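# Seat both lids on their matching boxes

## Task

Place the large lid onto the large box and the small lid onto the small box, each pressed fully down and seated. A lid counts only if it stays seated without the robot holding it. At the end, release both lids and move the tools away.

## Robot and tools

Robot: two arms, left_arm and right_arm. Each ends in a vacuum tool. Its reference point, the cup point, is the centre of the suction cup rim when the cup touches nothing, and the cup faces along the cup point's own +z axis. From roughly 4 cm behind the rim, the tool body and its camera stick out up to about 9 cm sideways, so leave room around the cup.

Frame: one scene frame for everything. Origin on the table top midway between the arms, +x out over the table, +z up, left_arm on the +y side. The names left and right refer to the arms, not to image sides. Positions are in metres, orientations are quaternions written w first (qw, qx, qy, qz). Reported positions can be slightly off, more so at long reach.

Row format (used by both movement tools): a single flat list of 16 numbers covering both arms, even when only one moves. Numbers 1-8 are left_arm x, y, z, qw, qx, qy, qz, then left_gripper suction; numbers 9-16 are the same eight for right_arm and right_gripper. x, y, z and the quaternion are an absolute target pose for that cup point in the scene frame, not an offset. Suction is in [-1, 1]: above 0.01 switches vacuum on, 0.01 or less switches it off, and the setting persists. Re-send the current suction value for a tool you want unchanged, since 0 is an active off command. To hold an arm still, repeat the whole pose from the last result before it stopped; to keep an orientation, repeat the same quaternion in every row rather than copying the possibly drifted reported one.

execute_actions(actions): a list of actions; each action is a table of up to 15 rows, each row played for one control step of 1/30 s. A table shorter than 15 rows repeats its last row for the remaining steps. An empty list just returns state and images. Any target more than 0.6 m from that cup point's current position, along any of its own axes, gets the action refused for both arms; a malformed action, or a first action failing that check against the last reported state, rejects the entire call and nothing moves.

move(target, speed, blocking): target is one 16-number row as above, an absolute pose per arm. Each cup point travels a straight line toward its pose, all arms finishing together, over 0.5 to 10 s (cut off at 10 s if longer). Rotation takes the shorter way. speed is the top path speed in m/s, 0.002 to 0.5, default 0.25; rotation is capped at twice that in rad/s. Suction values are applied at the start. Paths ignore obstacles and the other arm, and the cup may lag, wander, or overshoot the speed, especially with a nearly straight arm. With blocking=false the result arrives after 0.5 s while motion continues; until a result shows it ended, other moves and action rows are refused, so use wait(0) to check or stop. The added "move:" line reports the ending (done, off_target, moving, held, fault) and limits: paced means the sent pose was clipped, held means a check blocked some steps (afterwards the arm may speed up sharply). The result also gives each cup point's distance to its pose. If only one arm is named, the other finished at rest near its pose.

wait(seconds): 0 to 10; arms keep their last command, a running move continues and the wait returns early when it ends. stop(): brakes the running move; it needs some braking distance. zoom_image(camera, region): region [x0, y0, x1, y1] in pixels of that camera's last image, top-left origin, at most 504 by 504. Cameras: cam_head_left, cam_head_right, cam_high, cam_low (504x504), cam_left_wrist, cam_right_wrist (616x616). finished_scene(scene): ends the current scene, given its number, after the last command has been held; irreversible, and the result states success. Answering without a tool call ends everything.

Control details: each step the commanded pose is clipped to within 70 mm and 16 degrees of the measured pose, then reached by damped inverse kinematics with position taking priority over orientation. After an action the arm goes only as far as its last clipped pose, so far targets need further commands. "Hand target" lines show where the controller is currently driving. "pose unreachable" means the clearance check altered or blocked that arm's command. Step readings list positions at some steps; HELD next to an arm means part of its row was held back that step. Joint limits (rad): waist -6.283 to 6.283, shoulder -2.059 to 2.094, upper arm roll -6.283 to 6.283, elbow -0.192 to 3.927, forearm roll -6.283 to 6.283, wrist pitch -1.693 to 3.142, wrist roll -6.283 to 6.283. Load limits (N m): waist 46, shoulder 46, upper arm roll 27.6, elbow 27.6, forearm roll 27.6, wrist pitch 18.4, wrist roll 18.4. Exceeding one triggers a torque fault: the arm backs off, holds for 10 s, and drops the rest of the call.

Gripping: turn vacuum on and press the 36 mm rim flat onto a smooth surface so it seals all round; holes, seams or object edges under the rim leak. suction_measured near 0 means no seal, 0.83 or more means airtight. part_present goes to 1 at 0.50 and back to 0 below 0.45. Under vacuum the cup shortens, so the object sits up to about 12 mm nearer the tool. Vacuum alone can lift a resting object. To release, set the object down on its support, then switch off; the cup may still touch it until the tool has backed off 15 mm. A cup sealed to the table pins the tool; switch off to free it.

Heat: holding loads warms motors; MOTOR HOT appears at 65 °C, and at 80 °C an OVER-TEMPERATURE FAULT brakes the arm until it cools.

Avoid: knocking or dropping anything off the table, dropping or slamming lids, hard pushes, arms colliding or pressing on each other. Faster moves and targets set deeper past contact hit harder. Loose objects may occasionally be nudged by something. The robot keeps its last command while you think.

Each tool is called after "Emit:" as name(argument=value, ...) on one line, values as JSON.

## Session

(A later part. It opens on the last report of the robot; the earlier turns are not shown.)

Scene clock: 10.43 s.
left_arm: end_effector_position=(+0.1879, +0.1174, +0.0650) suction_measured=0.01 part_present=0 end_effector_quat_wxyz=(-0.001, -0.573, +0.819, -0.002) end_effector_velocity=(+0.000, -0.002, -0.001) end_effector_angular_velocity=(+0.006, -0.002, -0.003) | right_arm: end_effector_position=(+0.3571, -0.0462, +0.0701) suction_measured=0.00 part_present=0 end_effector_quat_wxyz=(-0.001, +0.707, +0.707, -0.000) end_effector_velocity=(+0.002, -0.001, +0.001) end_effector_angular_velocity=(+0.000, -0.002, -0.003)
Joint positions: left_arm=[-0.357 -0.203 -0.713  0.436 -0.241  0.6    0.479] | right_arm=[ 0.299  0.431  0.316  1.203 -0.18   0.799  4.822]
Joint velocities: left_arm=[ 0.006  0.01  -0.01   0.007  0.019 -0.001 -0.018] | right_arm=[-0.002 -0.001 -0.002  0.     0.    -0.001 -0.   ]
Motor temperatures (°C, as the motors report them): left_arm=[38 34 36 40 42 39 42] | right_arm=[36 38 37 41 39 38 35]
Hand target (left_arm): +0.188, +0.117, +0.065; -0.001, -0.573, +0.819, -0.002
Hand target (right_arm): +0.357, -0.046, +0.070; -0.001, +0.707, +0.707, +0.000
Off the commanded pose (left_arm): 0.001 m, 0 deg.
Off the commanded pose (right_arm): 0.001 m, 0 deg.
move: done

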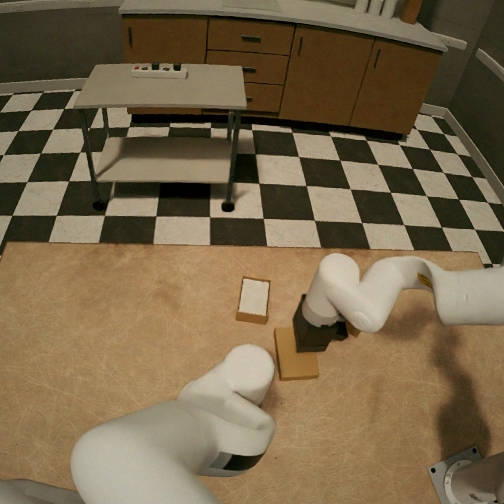

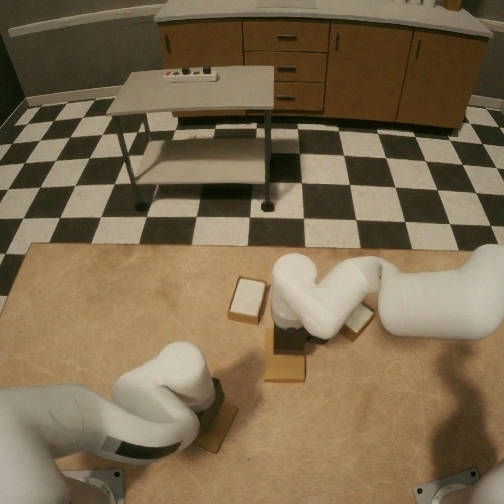

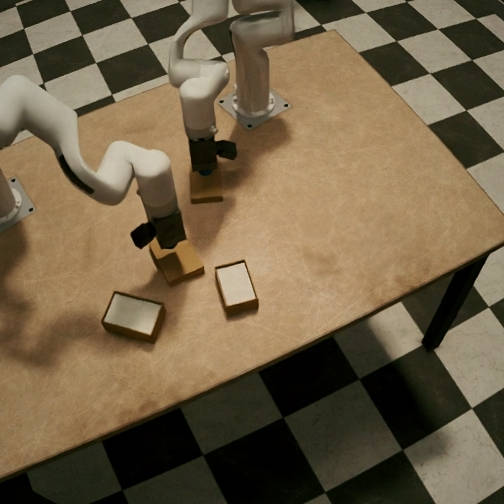

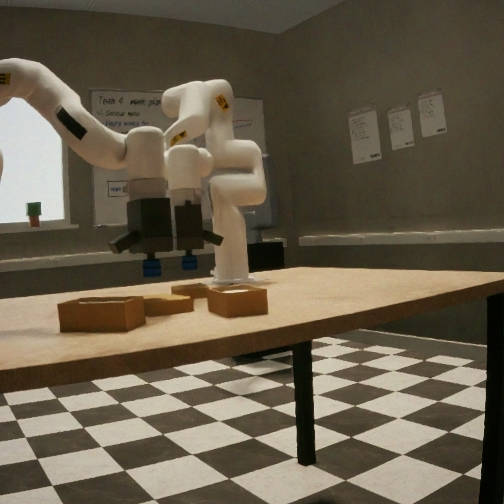

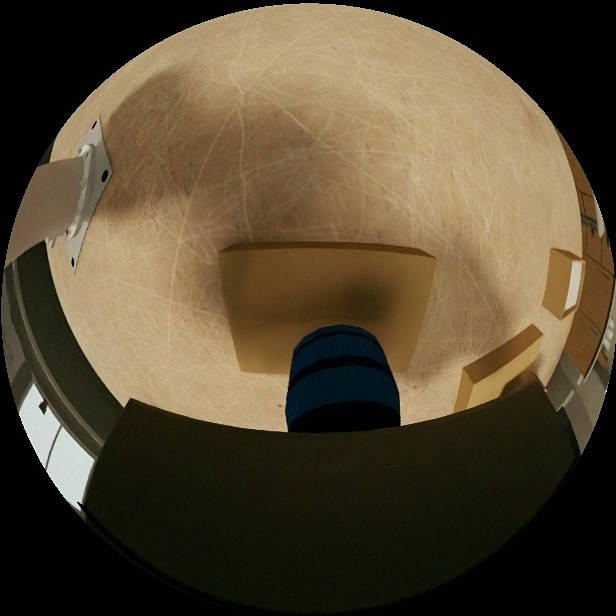

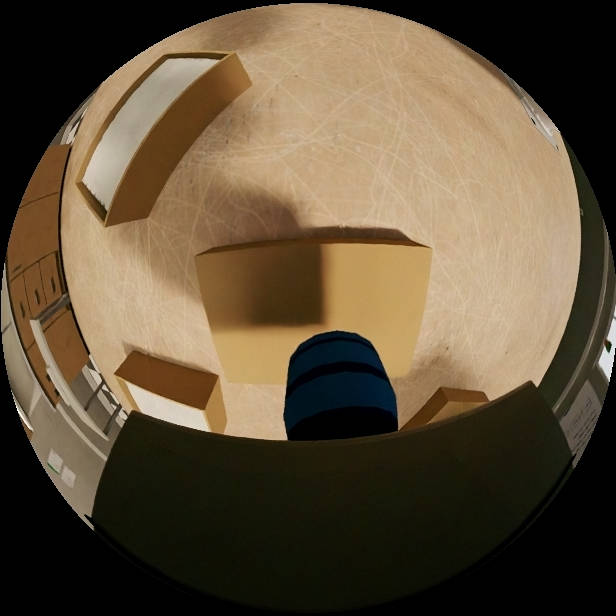

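Emit:
move(target=[0.188,0.1175,0.0215,0,-0.5686,0.8226,0,1,0.3615,-0.049,0.024,0,0.6915,0.7224,0,1], speed=0.08)

Scene clock: 12.13 s.
left_arm: end_effector_position=(+0.1880, +0.1171, +0.0219) suction_measured=0.91 part_present=1 end_effector_quat_wxyz=(-0.001, -0.568, +0.823, -0.001) end_effector_velocity=(+0.001, +0.000, -0.002) end_effector_angular_velocity=(+0.008, -0.004, +0.002) | right_arm: end_effector_position=(+0.3616, -0.0490, +0.0243) suction_measured=0.91 part_present=1 end_effector_quat_wxyz=(+0.000, +0.691, +0.722, +0.000) end_effector_velocity=(+0.000, -0.001, -0.002) end_effector_angular_velocity=(-0.002, +0.002, -0.001)
Joint positions: left_arm=[-0.298 -0.01  -0.745  0.415 -0.022  0.421  0.329] | right_arm=[ 0.305  0.524  0.294  1.193 -0.228  0.7    4.801]
Joint velocities: left_arm=[ 0.003  0.013  0.001  0.004  0.042 -0.002 -0.036] | right_arm=[-0.     0.003 -0.002  0.    -0.    -0.001 -0.   ]
Motor temperatures (°C, as the motors report them): left_arm=[38 34 36 40 42 39 42] | right_arm=[36 38 37 42 39 38 35]
Hand target (left_arm): +0.188, +0.117, +0.022; -0.001, -0.569, +0.823, -0.000
Hand target (right_arm): +0.362, -0.049, +0.024; +0.000, +0.691, +0.722, -0.000
Off the commanded pose (left_arm): 0.001 m, 0 deg.
Off the commanded pose (right_arm): 0.000 m, 0 deg.
move: done

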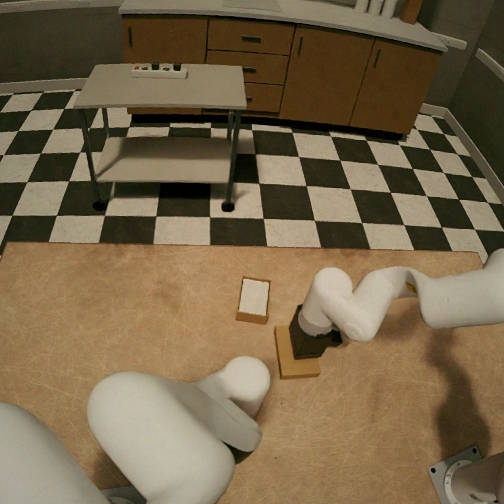

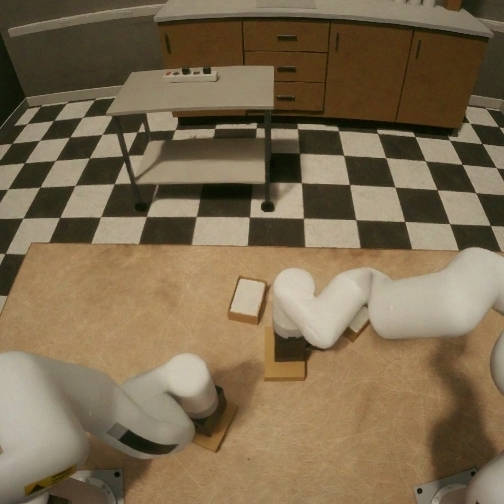

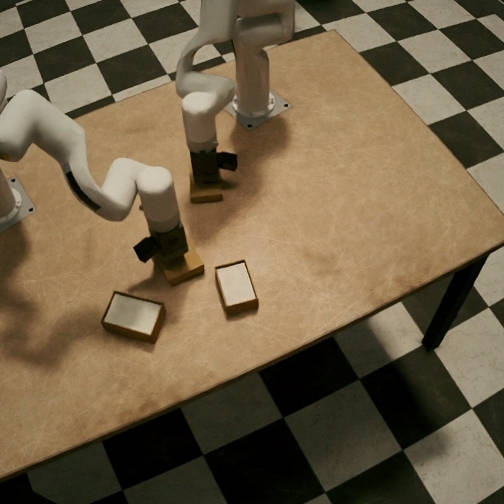

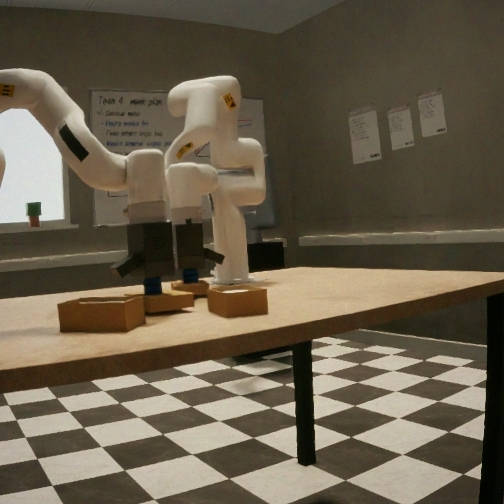

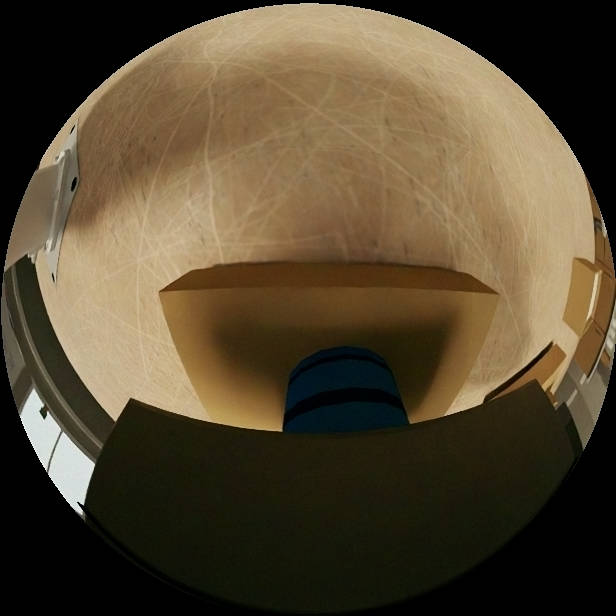

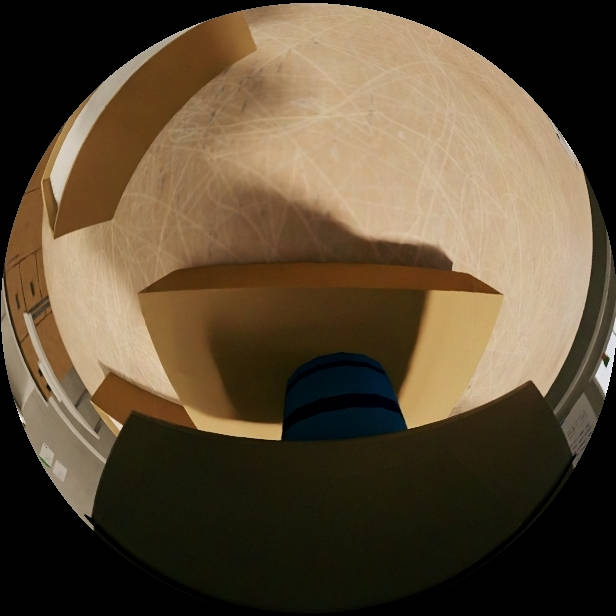

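Emit:
move(target=[0.24,0.135,0.07,0,-0.5686,0.8226,0,1,0.3615,-0.055,0.085,0,0.64,0.768,0,1], speed=0.25)

Emit:
move(target=[0.514,0.054,0.088,0,-0.6593,0.7518,0,1,0.471,-0.187,0.09,0,0.3502,0.9367,0,1], speed=0.35)

Emit:
zoom_image(camera="cam_right_wrist", region=[132, 190, 300, 300])

Emit:
zoom_image(camera="cam_right_wrist", region=[346, 190, 514, 300])

Emit:
zoom_image(camera="cam_left_wrist", region=[150, 190, 318, 300])

Emit:
zoom_image(camera="cam_left_wrist", region=[340, 190, 508, 300])

Scene clock: 14.03 s.
left_arm: end_effector_position=(+0.2398, +0.1351, +0.0697) suction_measured=1.00 part_present=1 end_effector_quat_wxyz=(+0.001, -0.569, +0.823, +0.001) end_effector_velocity=(+0.002, +0.000, +0.002) end_effector_angular_velocity=(-0.002, -0.000, -0.000) | right_arm: end_effector_position=(+0.3612, -0.0550, +0.0845) suction_measured=0.98 part_present=1 end_effector_quat_wxyz=(-0.000, +0.640, +0.768, -0.000) end_effector_velocity=(+0.001, +0.002, +0.004) end_effector_angular_velocity=(+0.005, -0.004, +0.005)
Joint positions: left_arm=[-0.247 -0.11  -0.666  0.526 -0.115  0.617  0.536] | right_arm=[ 0.255  0.4    0.346  1.199 -0.179  0.83   4.624]
Joint velocities: left_arm=[ 0.002 -0.003  0.003  0.005 -0.004  0.007  0.007] | right_arm=[-0.002 -0.004  0.003  0.004  0.002  0.002 -0.006]
Motor temperatures (°C, as the motors report them): left_arm=[38 34 36 40 42 39 42] | right_arm=[36 38 37 42 39 38 35]
Hand target (left_arm): +0.240, +0.135, +0.070; +0.001, -0.569, +0.823, +0.000
Hand target (right_arm): +0.361, -0.055, +0.085; -0.000, +0.640, +0.768, +0.000
Off the commanded pose (left_arm): 0.000 m, 0 deg.
Off the commanded pose (right_arm): 0.001 m, 0 deg.
move: done

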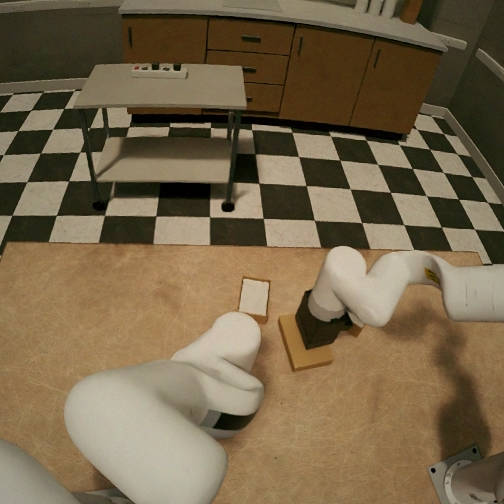

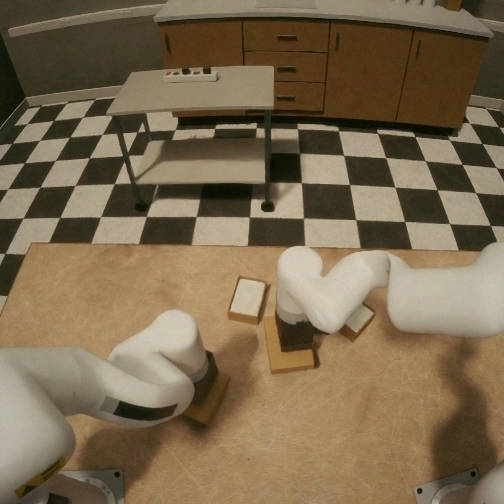

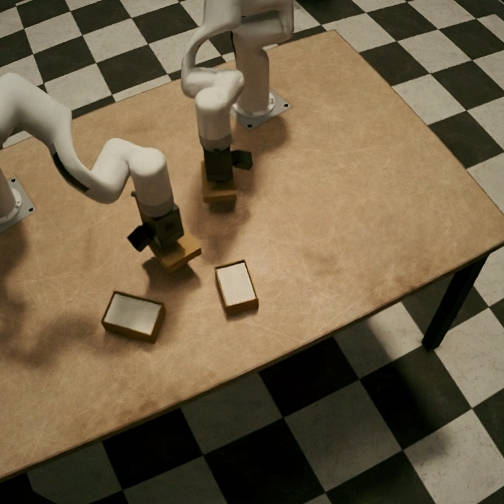

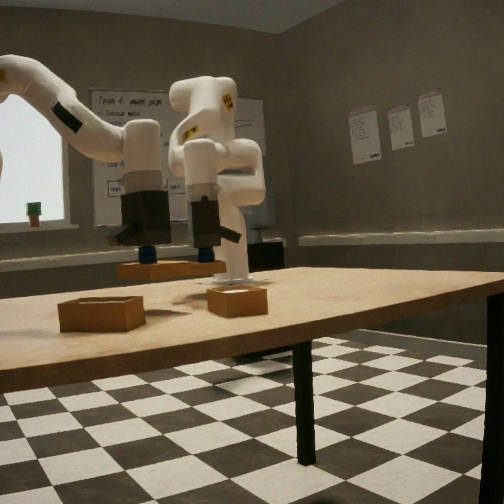

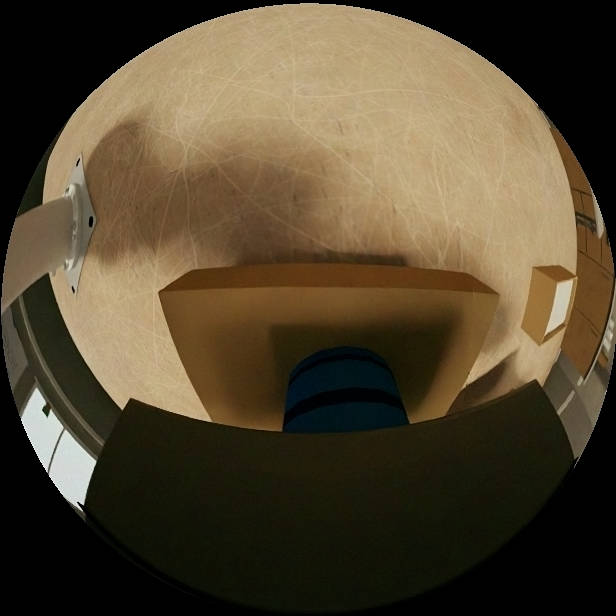

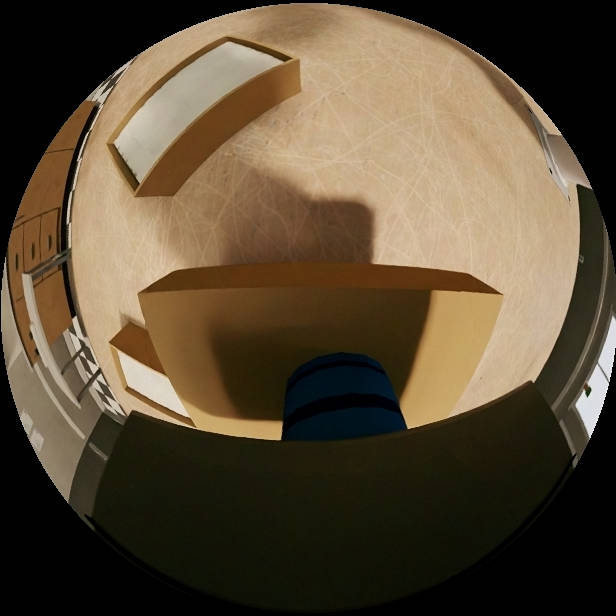

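Scene clock: 15.73 s.
left_arm: end_effector_position=(+0.5138, +0.0531, +0.0892) suction_measured=1.00 part_present=1 end_effector_quat_wxyz=(-0.001, -0.660, +0.751, -0.001) end_effector_velocity=(+0.002, -0.001, +0.000) end_effector_angular_velocity=(+0.006, +0.008, +0.000) | right_arm: end_effector_position=(+0.4703, -0.1870, +0.0900) suction_measured=0.98 part_present=1 end_effector_quat_wxyz=(-0.000, +0.350, +0.937, +0.000) end_effector_velocity=(+0.000, -0.001, +0.000) end_effector_angular_velocity=(+0.000, +0.001, -0.002)
Joint positions: left_arm=[-0.374  0.747 -0.483  1.72   0.368  1.061  0.192] | right_arm=[-0.069  0.442  0.365  1.276 -0.201  0.87   3.647]
Joint velocities: left_arm=[-0.008  0.014  0.003  0.028  0.     0.023  0.003] | right_arm=[-0.002 -0.001 -0.001 -0.     0.002  0.001 -0.002]
Motor temperatures (°C, as the motors report them): left_arm=[38 34 36 40 42 39 42] | right_arm=[36 39 37 42 39 38 35]
Hand target (left_arm): +0.514, +0.053, +0.089; -0.001, -0.660, +0.751, -0.001
Hand target (right_arm): +0.470, -0.187, +0.090; -0.000, +0.350, +0.937, +0.000
Off the commanded pose (left_arm): 0.002 m, 0 deg.
Off the commanded pose (right_arm): 0.001 m, 0 deg.
move: done

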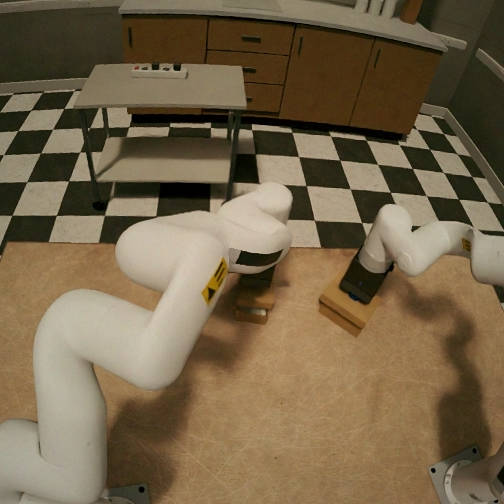

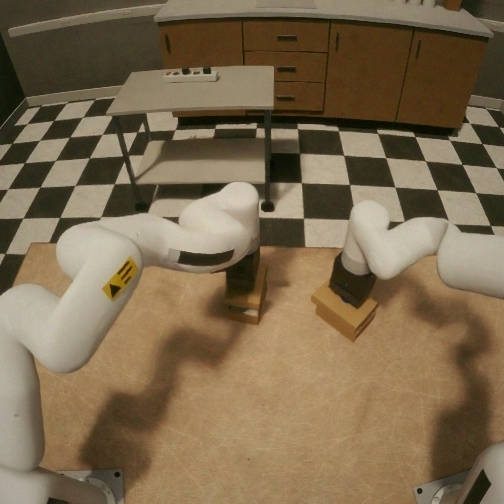

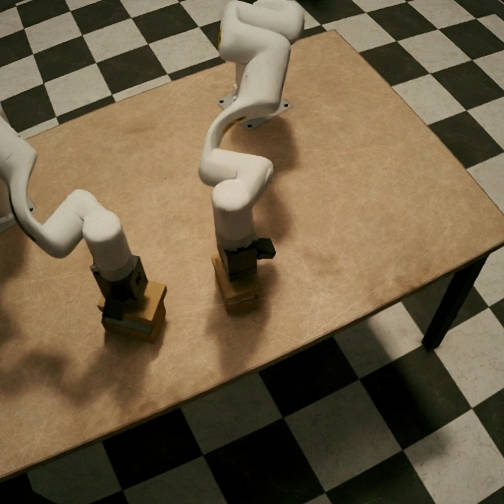

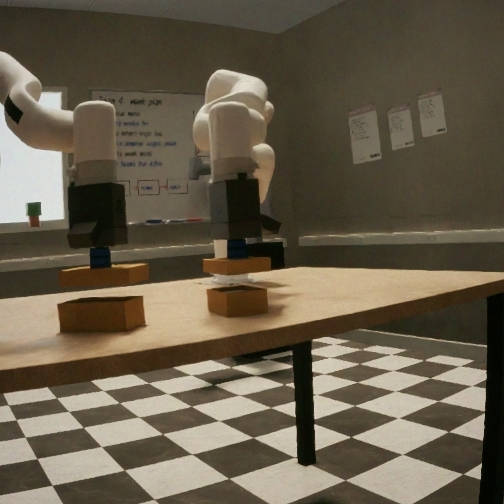

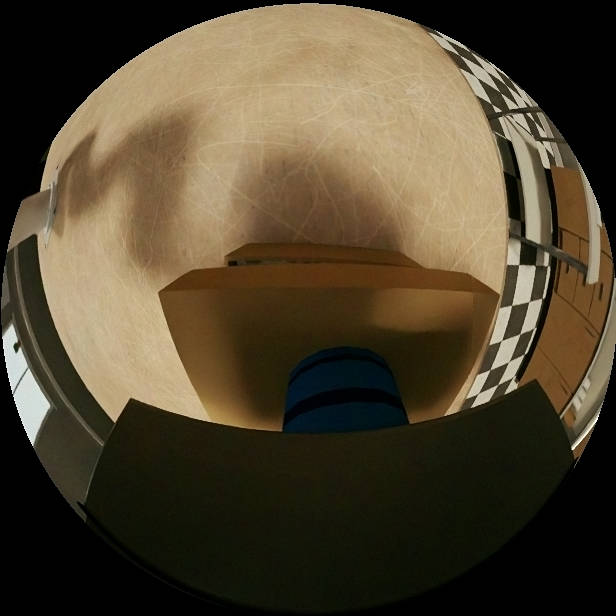

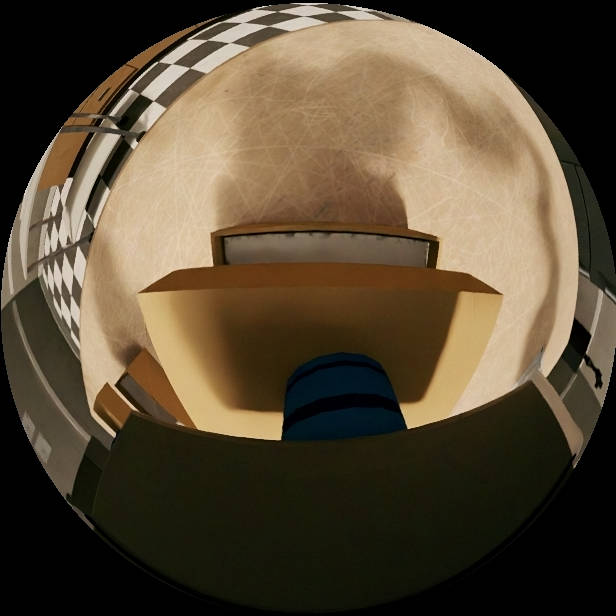

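Region (132, 190, 300, 300) of cam_right_wrist's 616x616 image, scaled by 3.000, with more detail than that image has; it fills the top 330 rows of this view, and the rest is white.

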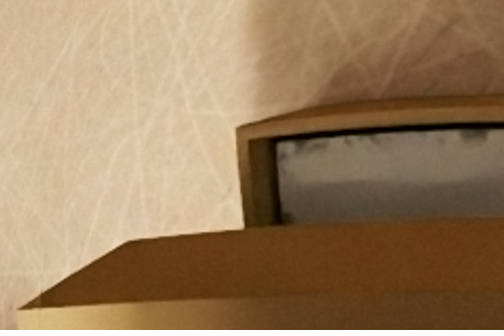

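Region (346, 190, 514, 300) of cam_right_wrist's 616x616 image, scaled by 3.000, with more detail than that image has; it fills the top 330 rows of this view, and the rest is white.

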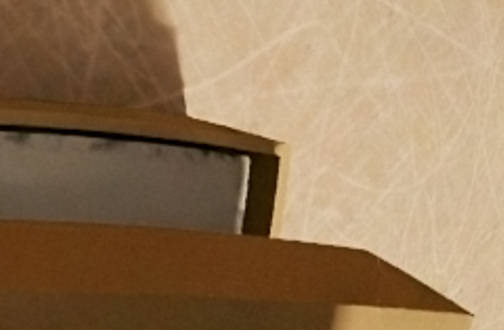

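Region (150, 190, 318, 300) of cam_left_wrist's 616x616 image, scaled by 3.000, with more detail than that image has; it fills the top 330 rows of this view, and the rest is white.

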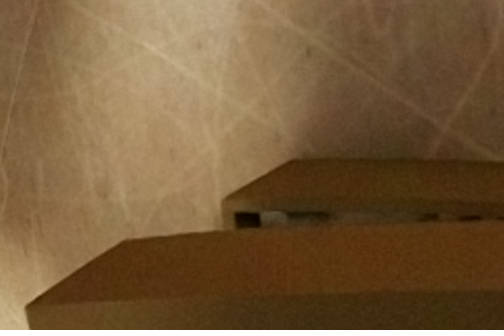

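Region (340, 190, 508, 300) of cam_left_wrist's 616x616 image, scaled by 3.000, with more detail than that image has; it fills the top 330 rows of this view, and the rest is white.

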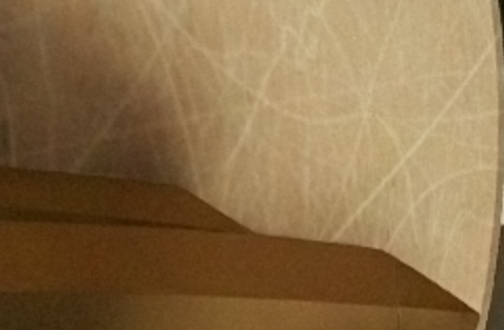

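Emit:
execute_actions(actions=[])

Scene clock: 17.00 s.
left_arm: end_effector_position=(+0.5139, +0.0529, +0.0891) suction_measured=1.00 part_present=1 end_effector_quat_wxyz=(-0.001, -0.660, +0.751, -0.001) end_effector_velocity=(+0.000, -0.000, +0.001) end_effector_angular_velocity=(-0.001, -0.001, -0.000) | right_arm: end_effector_position=(+0.4704, -0.1872, +0.0900) suction_measured=0.98 part_present=1 end_effector_quat_wxyz=(-0.000, +0.350, +0.937, +0.000) end_effector_velocity=(+0.001, -0.001, +0.000) end_effector_angular_velocity=(-0.001, -0.001, -0.001)
Joint positions: left_arm=[-0.375  0.749 -0.483  1.722  0.368  1.062  0.192] | right_arm=[-0.069  0.442  0.365  1.276 -0.201  0.87   3.646]
Joint velocities: left_arm=[ 0.    -0.    -0.001  0.     0.     0.    -0.   ] | right_arm=[-0.     0.    -0.002  0.001 -0.001  0.    -0.   ]
Motor temperatures (°C, as the motors report them): left_arm=[38 34 36 40 42 39 42] | right_arm=[36 39 37 42 39 38 35]
Hand target (left_arm): +0.514, +0.053, +0.089; -0.001, -0.660, +0.751, -0.001
Hand target (right_arm): +0.470, -0.187, +0.090; -0.000, +0.350, +0.937, +0.000
Off the commanded pose (left_arm): 0.001 m, 0 deg.
Off the commanded pose (right_arm): 0.001 m, 0 deg.

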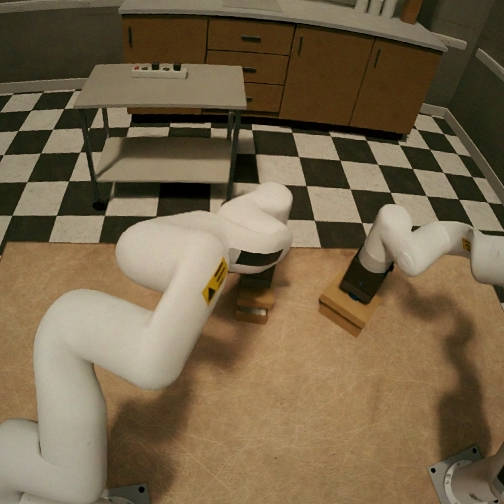

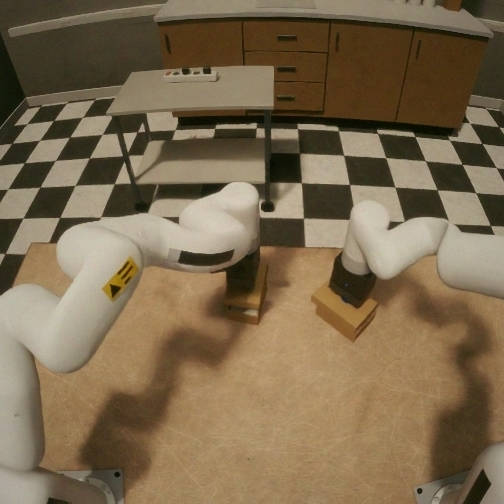

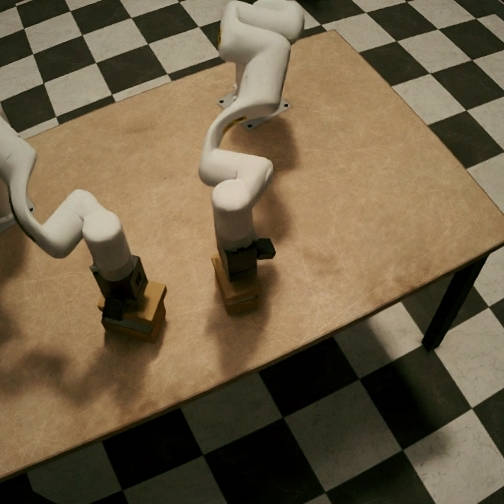

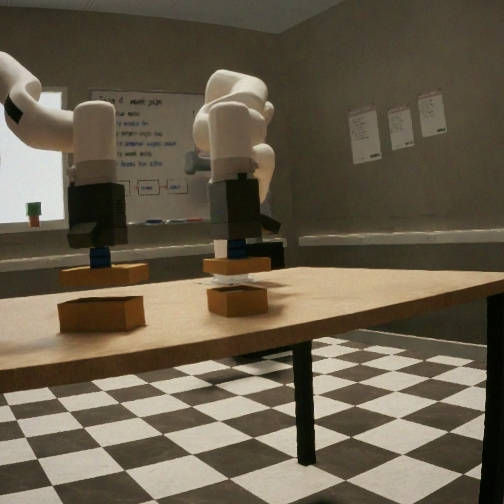

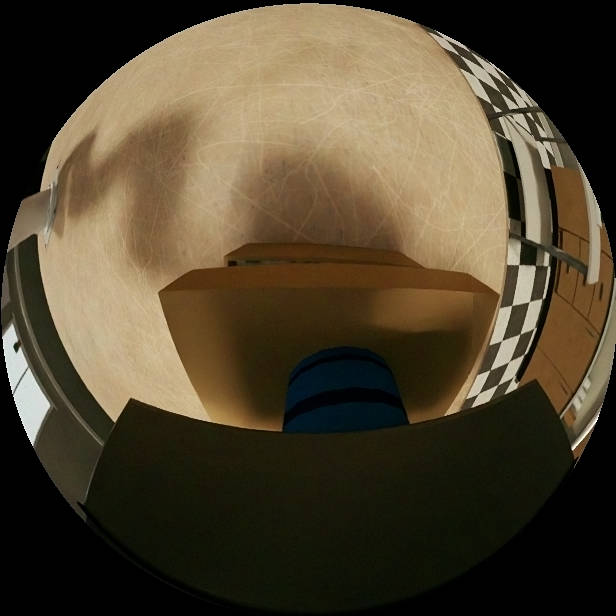

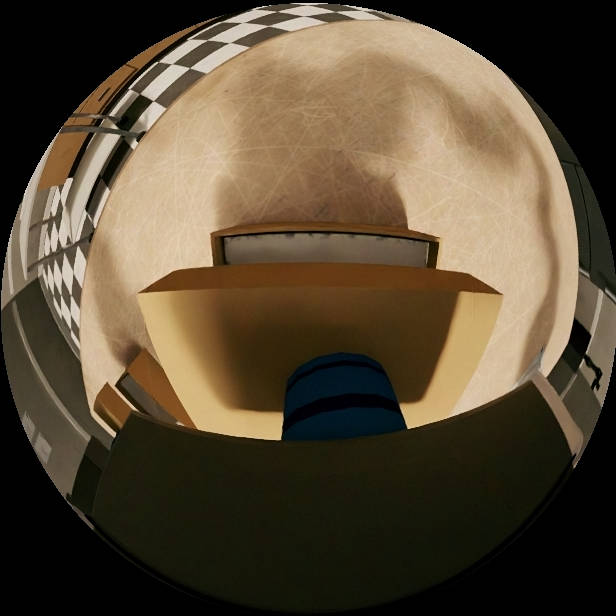

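Emit:
move(target=[0.510,0.052,0.062,0,-0.6428,0.7660,0,1, 0.480,-0.200,0.068,0,0.3502,0.9367,0,1], speed=0.06)

Emit:
zoom_image(camera="cam_left_wrist", region=[150,220,510,320])

Emit:
zoom_image(camera="cam_right_wrist", region=[150,220,510,320])

Emit:
zoom_image(camera="cam_low", region=[40,250,290,340])

Scene clock: 20.43 s.
left_arm: end_effector_position=(+0.5102, +0.0518, +0.0625) suction_measured=1.00 part_present=1 end_effector_quat_wxyz=(+0.000, -0.643, +0.766, -0.000) end_effector_velocity=(+0.001, -0.000, -0.000) end_effector_angular_velocity=(-0.001, -0.003, -0.002) | right_arm: end_effector_position=(+0.4799, -0.1997, +0.0683) suction_measured=0.98 part_present=1 end_effector_quat_wxyz=(+0.000, +0.350, +0.937, +0.000) end_effector_velocity=(+0.001, -0.001, -0.001) end_effector_angular_velocity=(+0.001, -0.000, -0.001)
Joint positions: left_arm=[-0.375  0.778 -0.479  1.689  0.393  1.006  0.217] | right_arm=[-0.081  0.488  0.347  1.277 -0.218  0.826  3.63 ]
Joint velocities: left_arm=[ 0.    -0.    -0.    -0.001  0.002 -0.004  0.001] | right_arm=[-0.     0.003 -0.002  0.002  0.    -0.002 -0.001]
Motor temperatures (°C, as the motors report them): left_arm=[38 35 37 40 42 39 42] | right_arm=[36 39 37 43 39 38 35]
Hand target (left_arm): +0.510, +0.052, +0.062; -0.000, -0.643, +0.766, -0.000
Hand target (right_arm): +0.480, -0.200, +0.068; +0.000, +0.350, +0.937, -0.000
Off the commanded pose (left_arm): 0.001 m, 0 deg.
Off the commanded pose (right_arm): 0.000 m, 0 deg.
move: done

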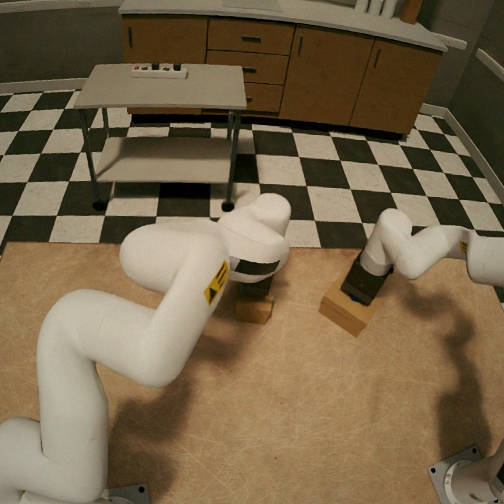

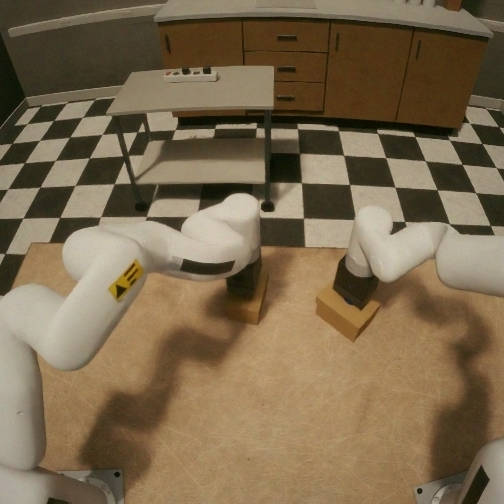

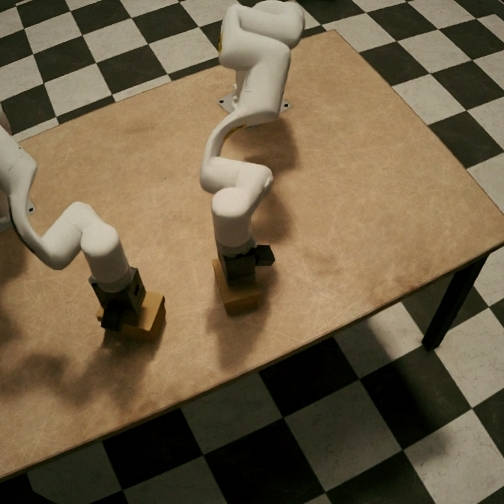

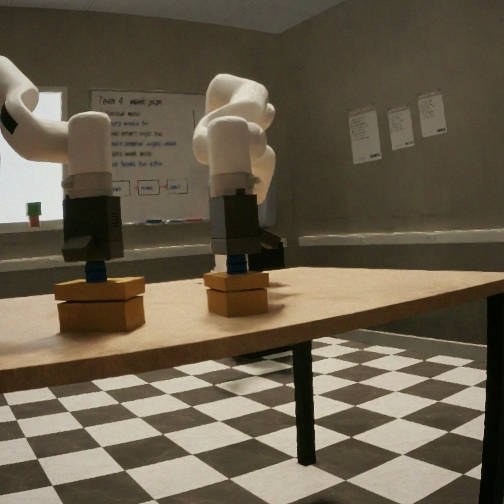

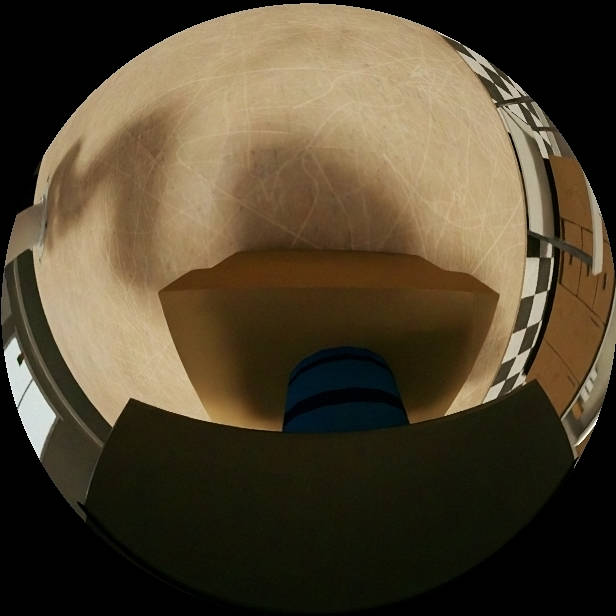

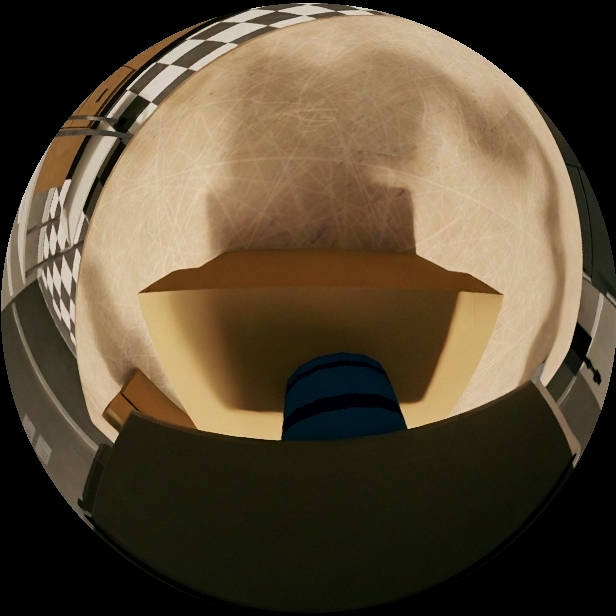

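Region (150, 220, 510, 320) of cam_left_wrist's 616x616 image, scaled by 1.400, with more detail than that image has.

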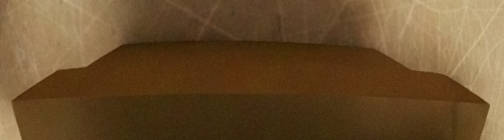

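Region (150, 220, 510, 320) of cam_right_wrist's 616x616 image, scaled by 1.400, with more detail than that image has.

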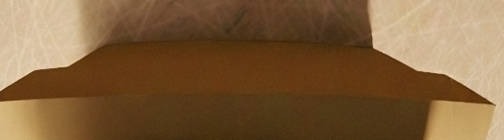

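Region (40, 250, 290, 340) of cam_low's 504x504 image, scaled by 2.016, with more detail than that image has; it fills the top 181 rows of this view, and the rest is white.

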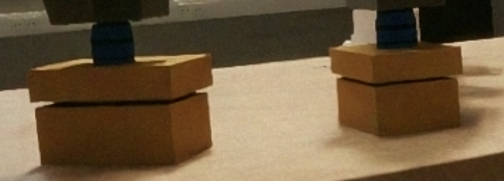

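Need finer zooms.

Emit:
zoom_image(camera="cam_left_wrist", region=[180,240,264,282])

Emit:
zoom_image(camera="cam_left_wrist", region=[396,240,480,282])

Emit:
zoom_image(camera="cam_right_wrist", region=[166,240,250,282])

Emit:
zoom_image(camera="cam_right_wrist", region=[396,240,480,282])

Region (180, 240, 264, 282) of cam_left_wrist's 616x616 image, scaled by 6.000, with more detail than that image has.

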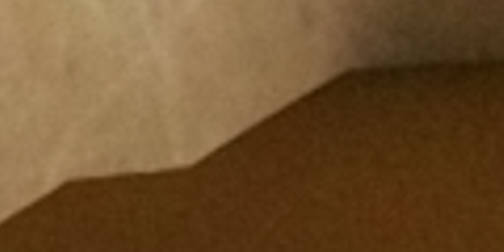

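Region (396, 240, 480, 282) of cam_left_wrist's 616x616 image, scaled by 6.000, with more detail than that image has.

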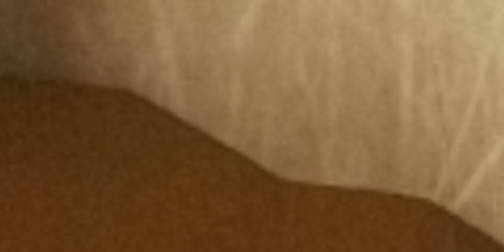

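Region (166, 240, 250, 282) of cam_right_wrist's 616x616 image, scaled by 6.000, with more detail than that image has.

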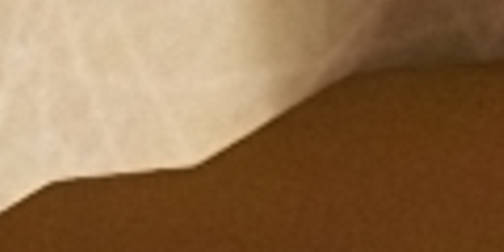

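Region (396, 240, 480, 282) of cam_right_wrist's 616x616 image, scaled by 6.000, with more detail than that image has.

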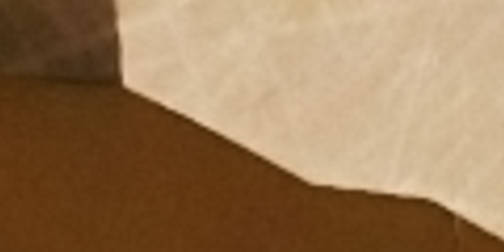

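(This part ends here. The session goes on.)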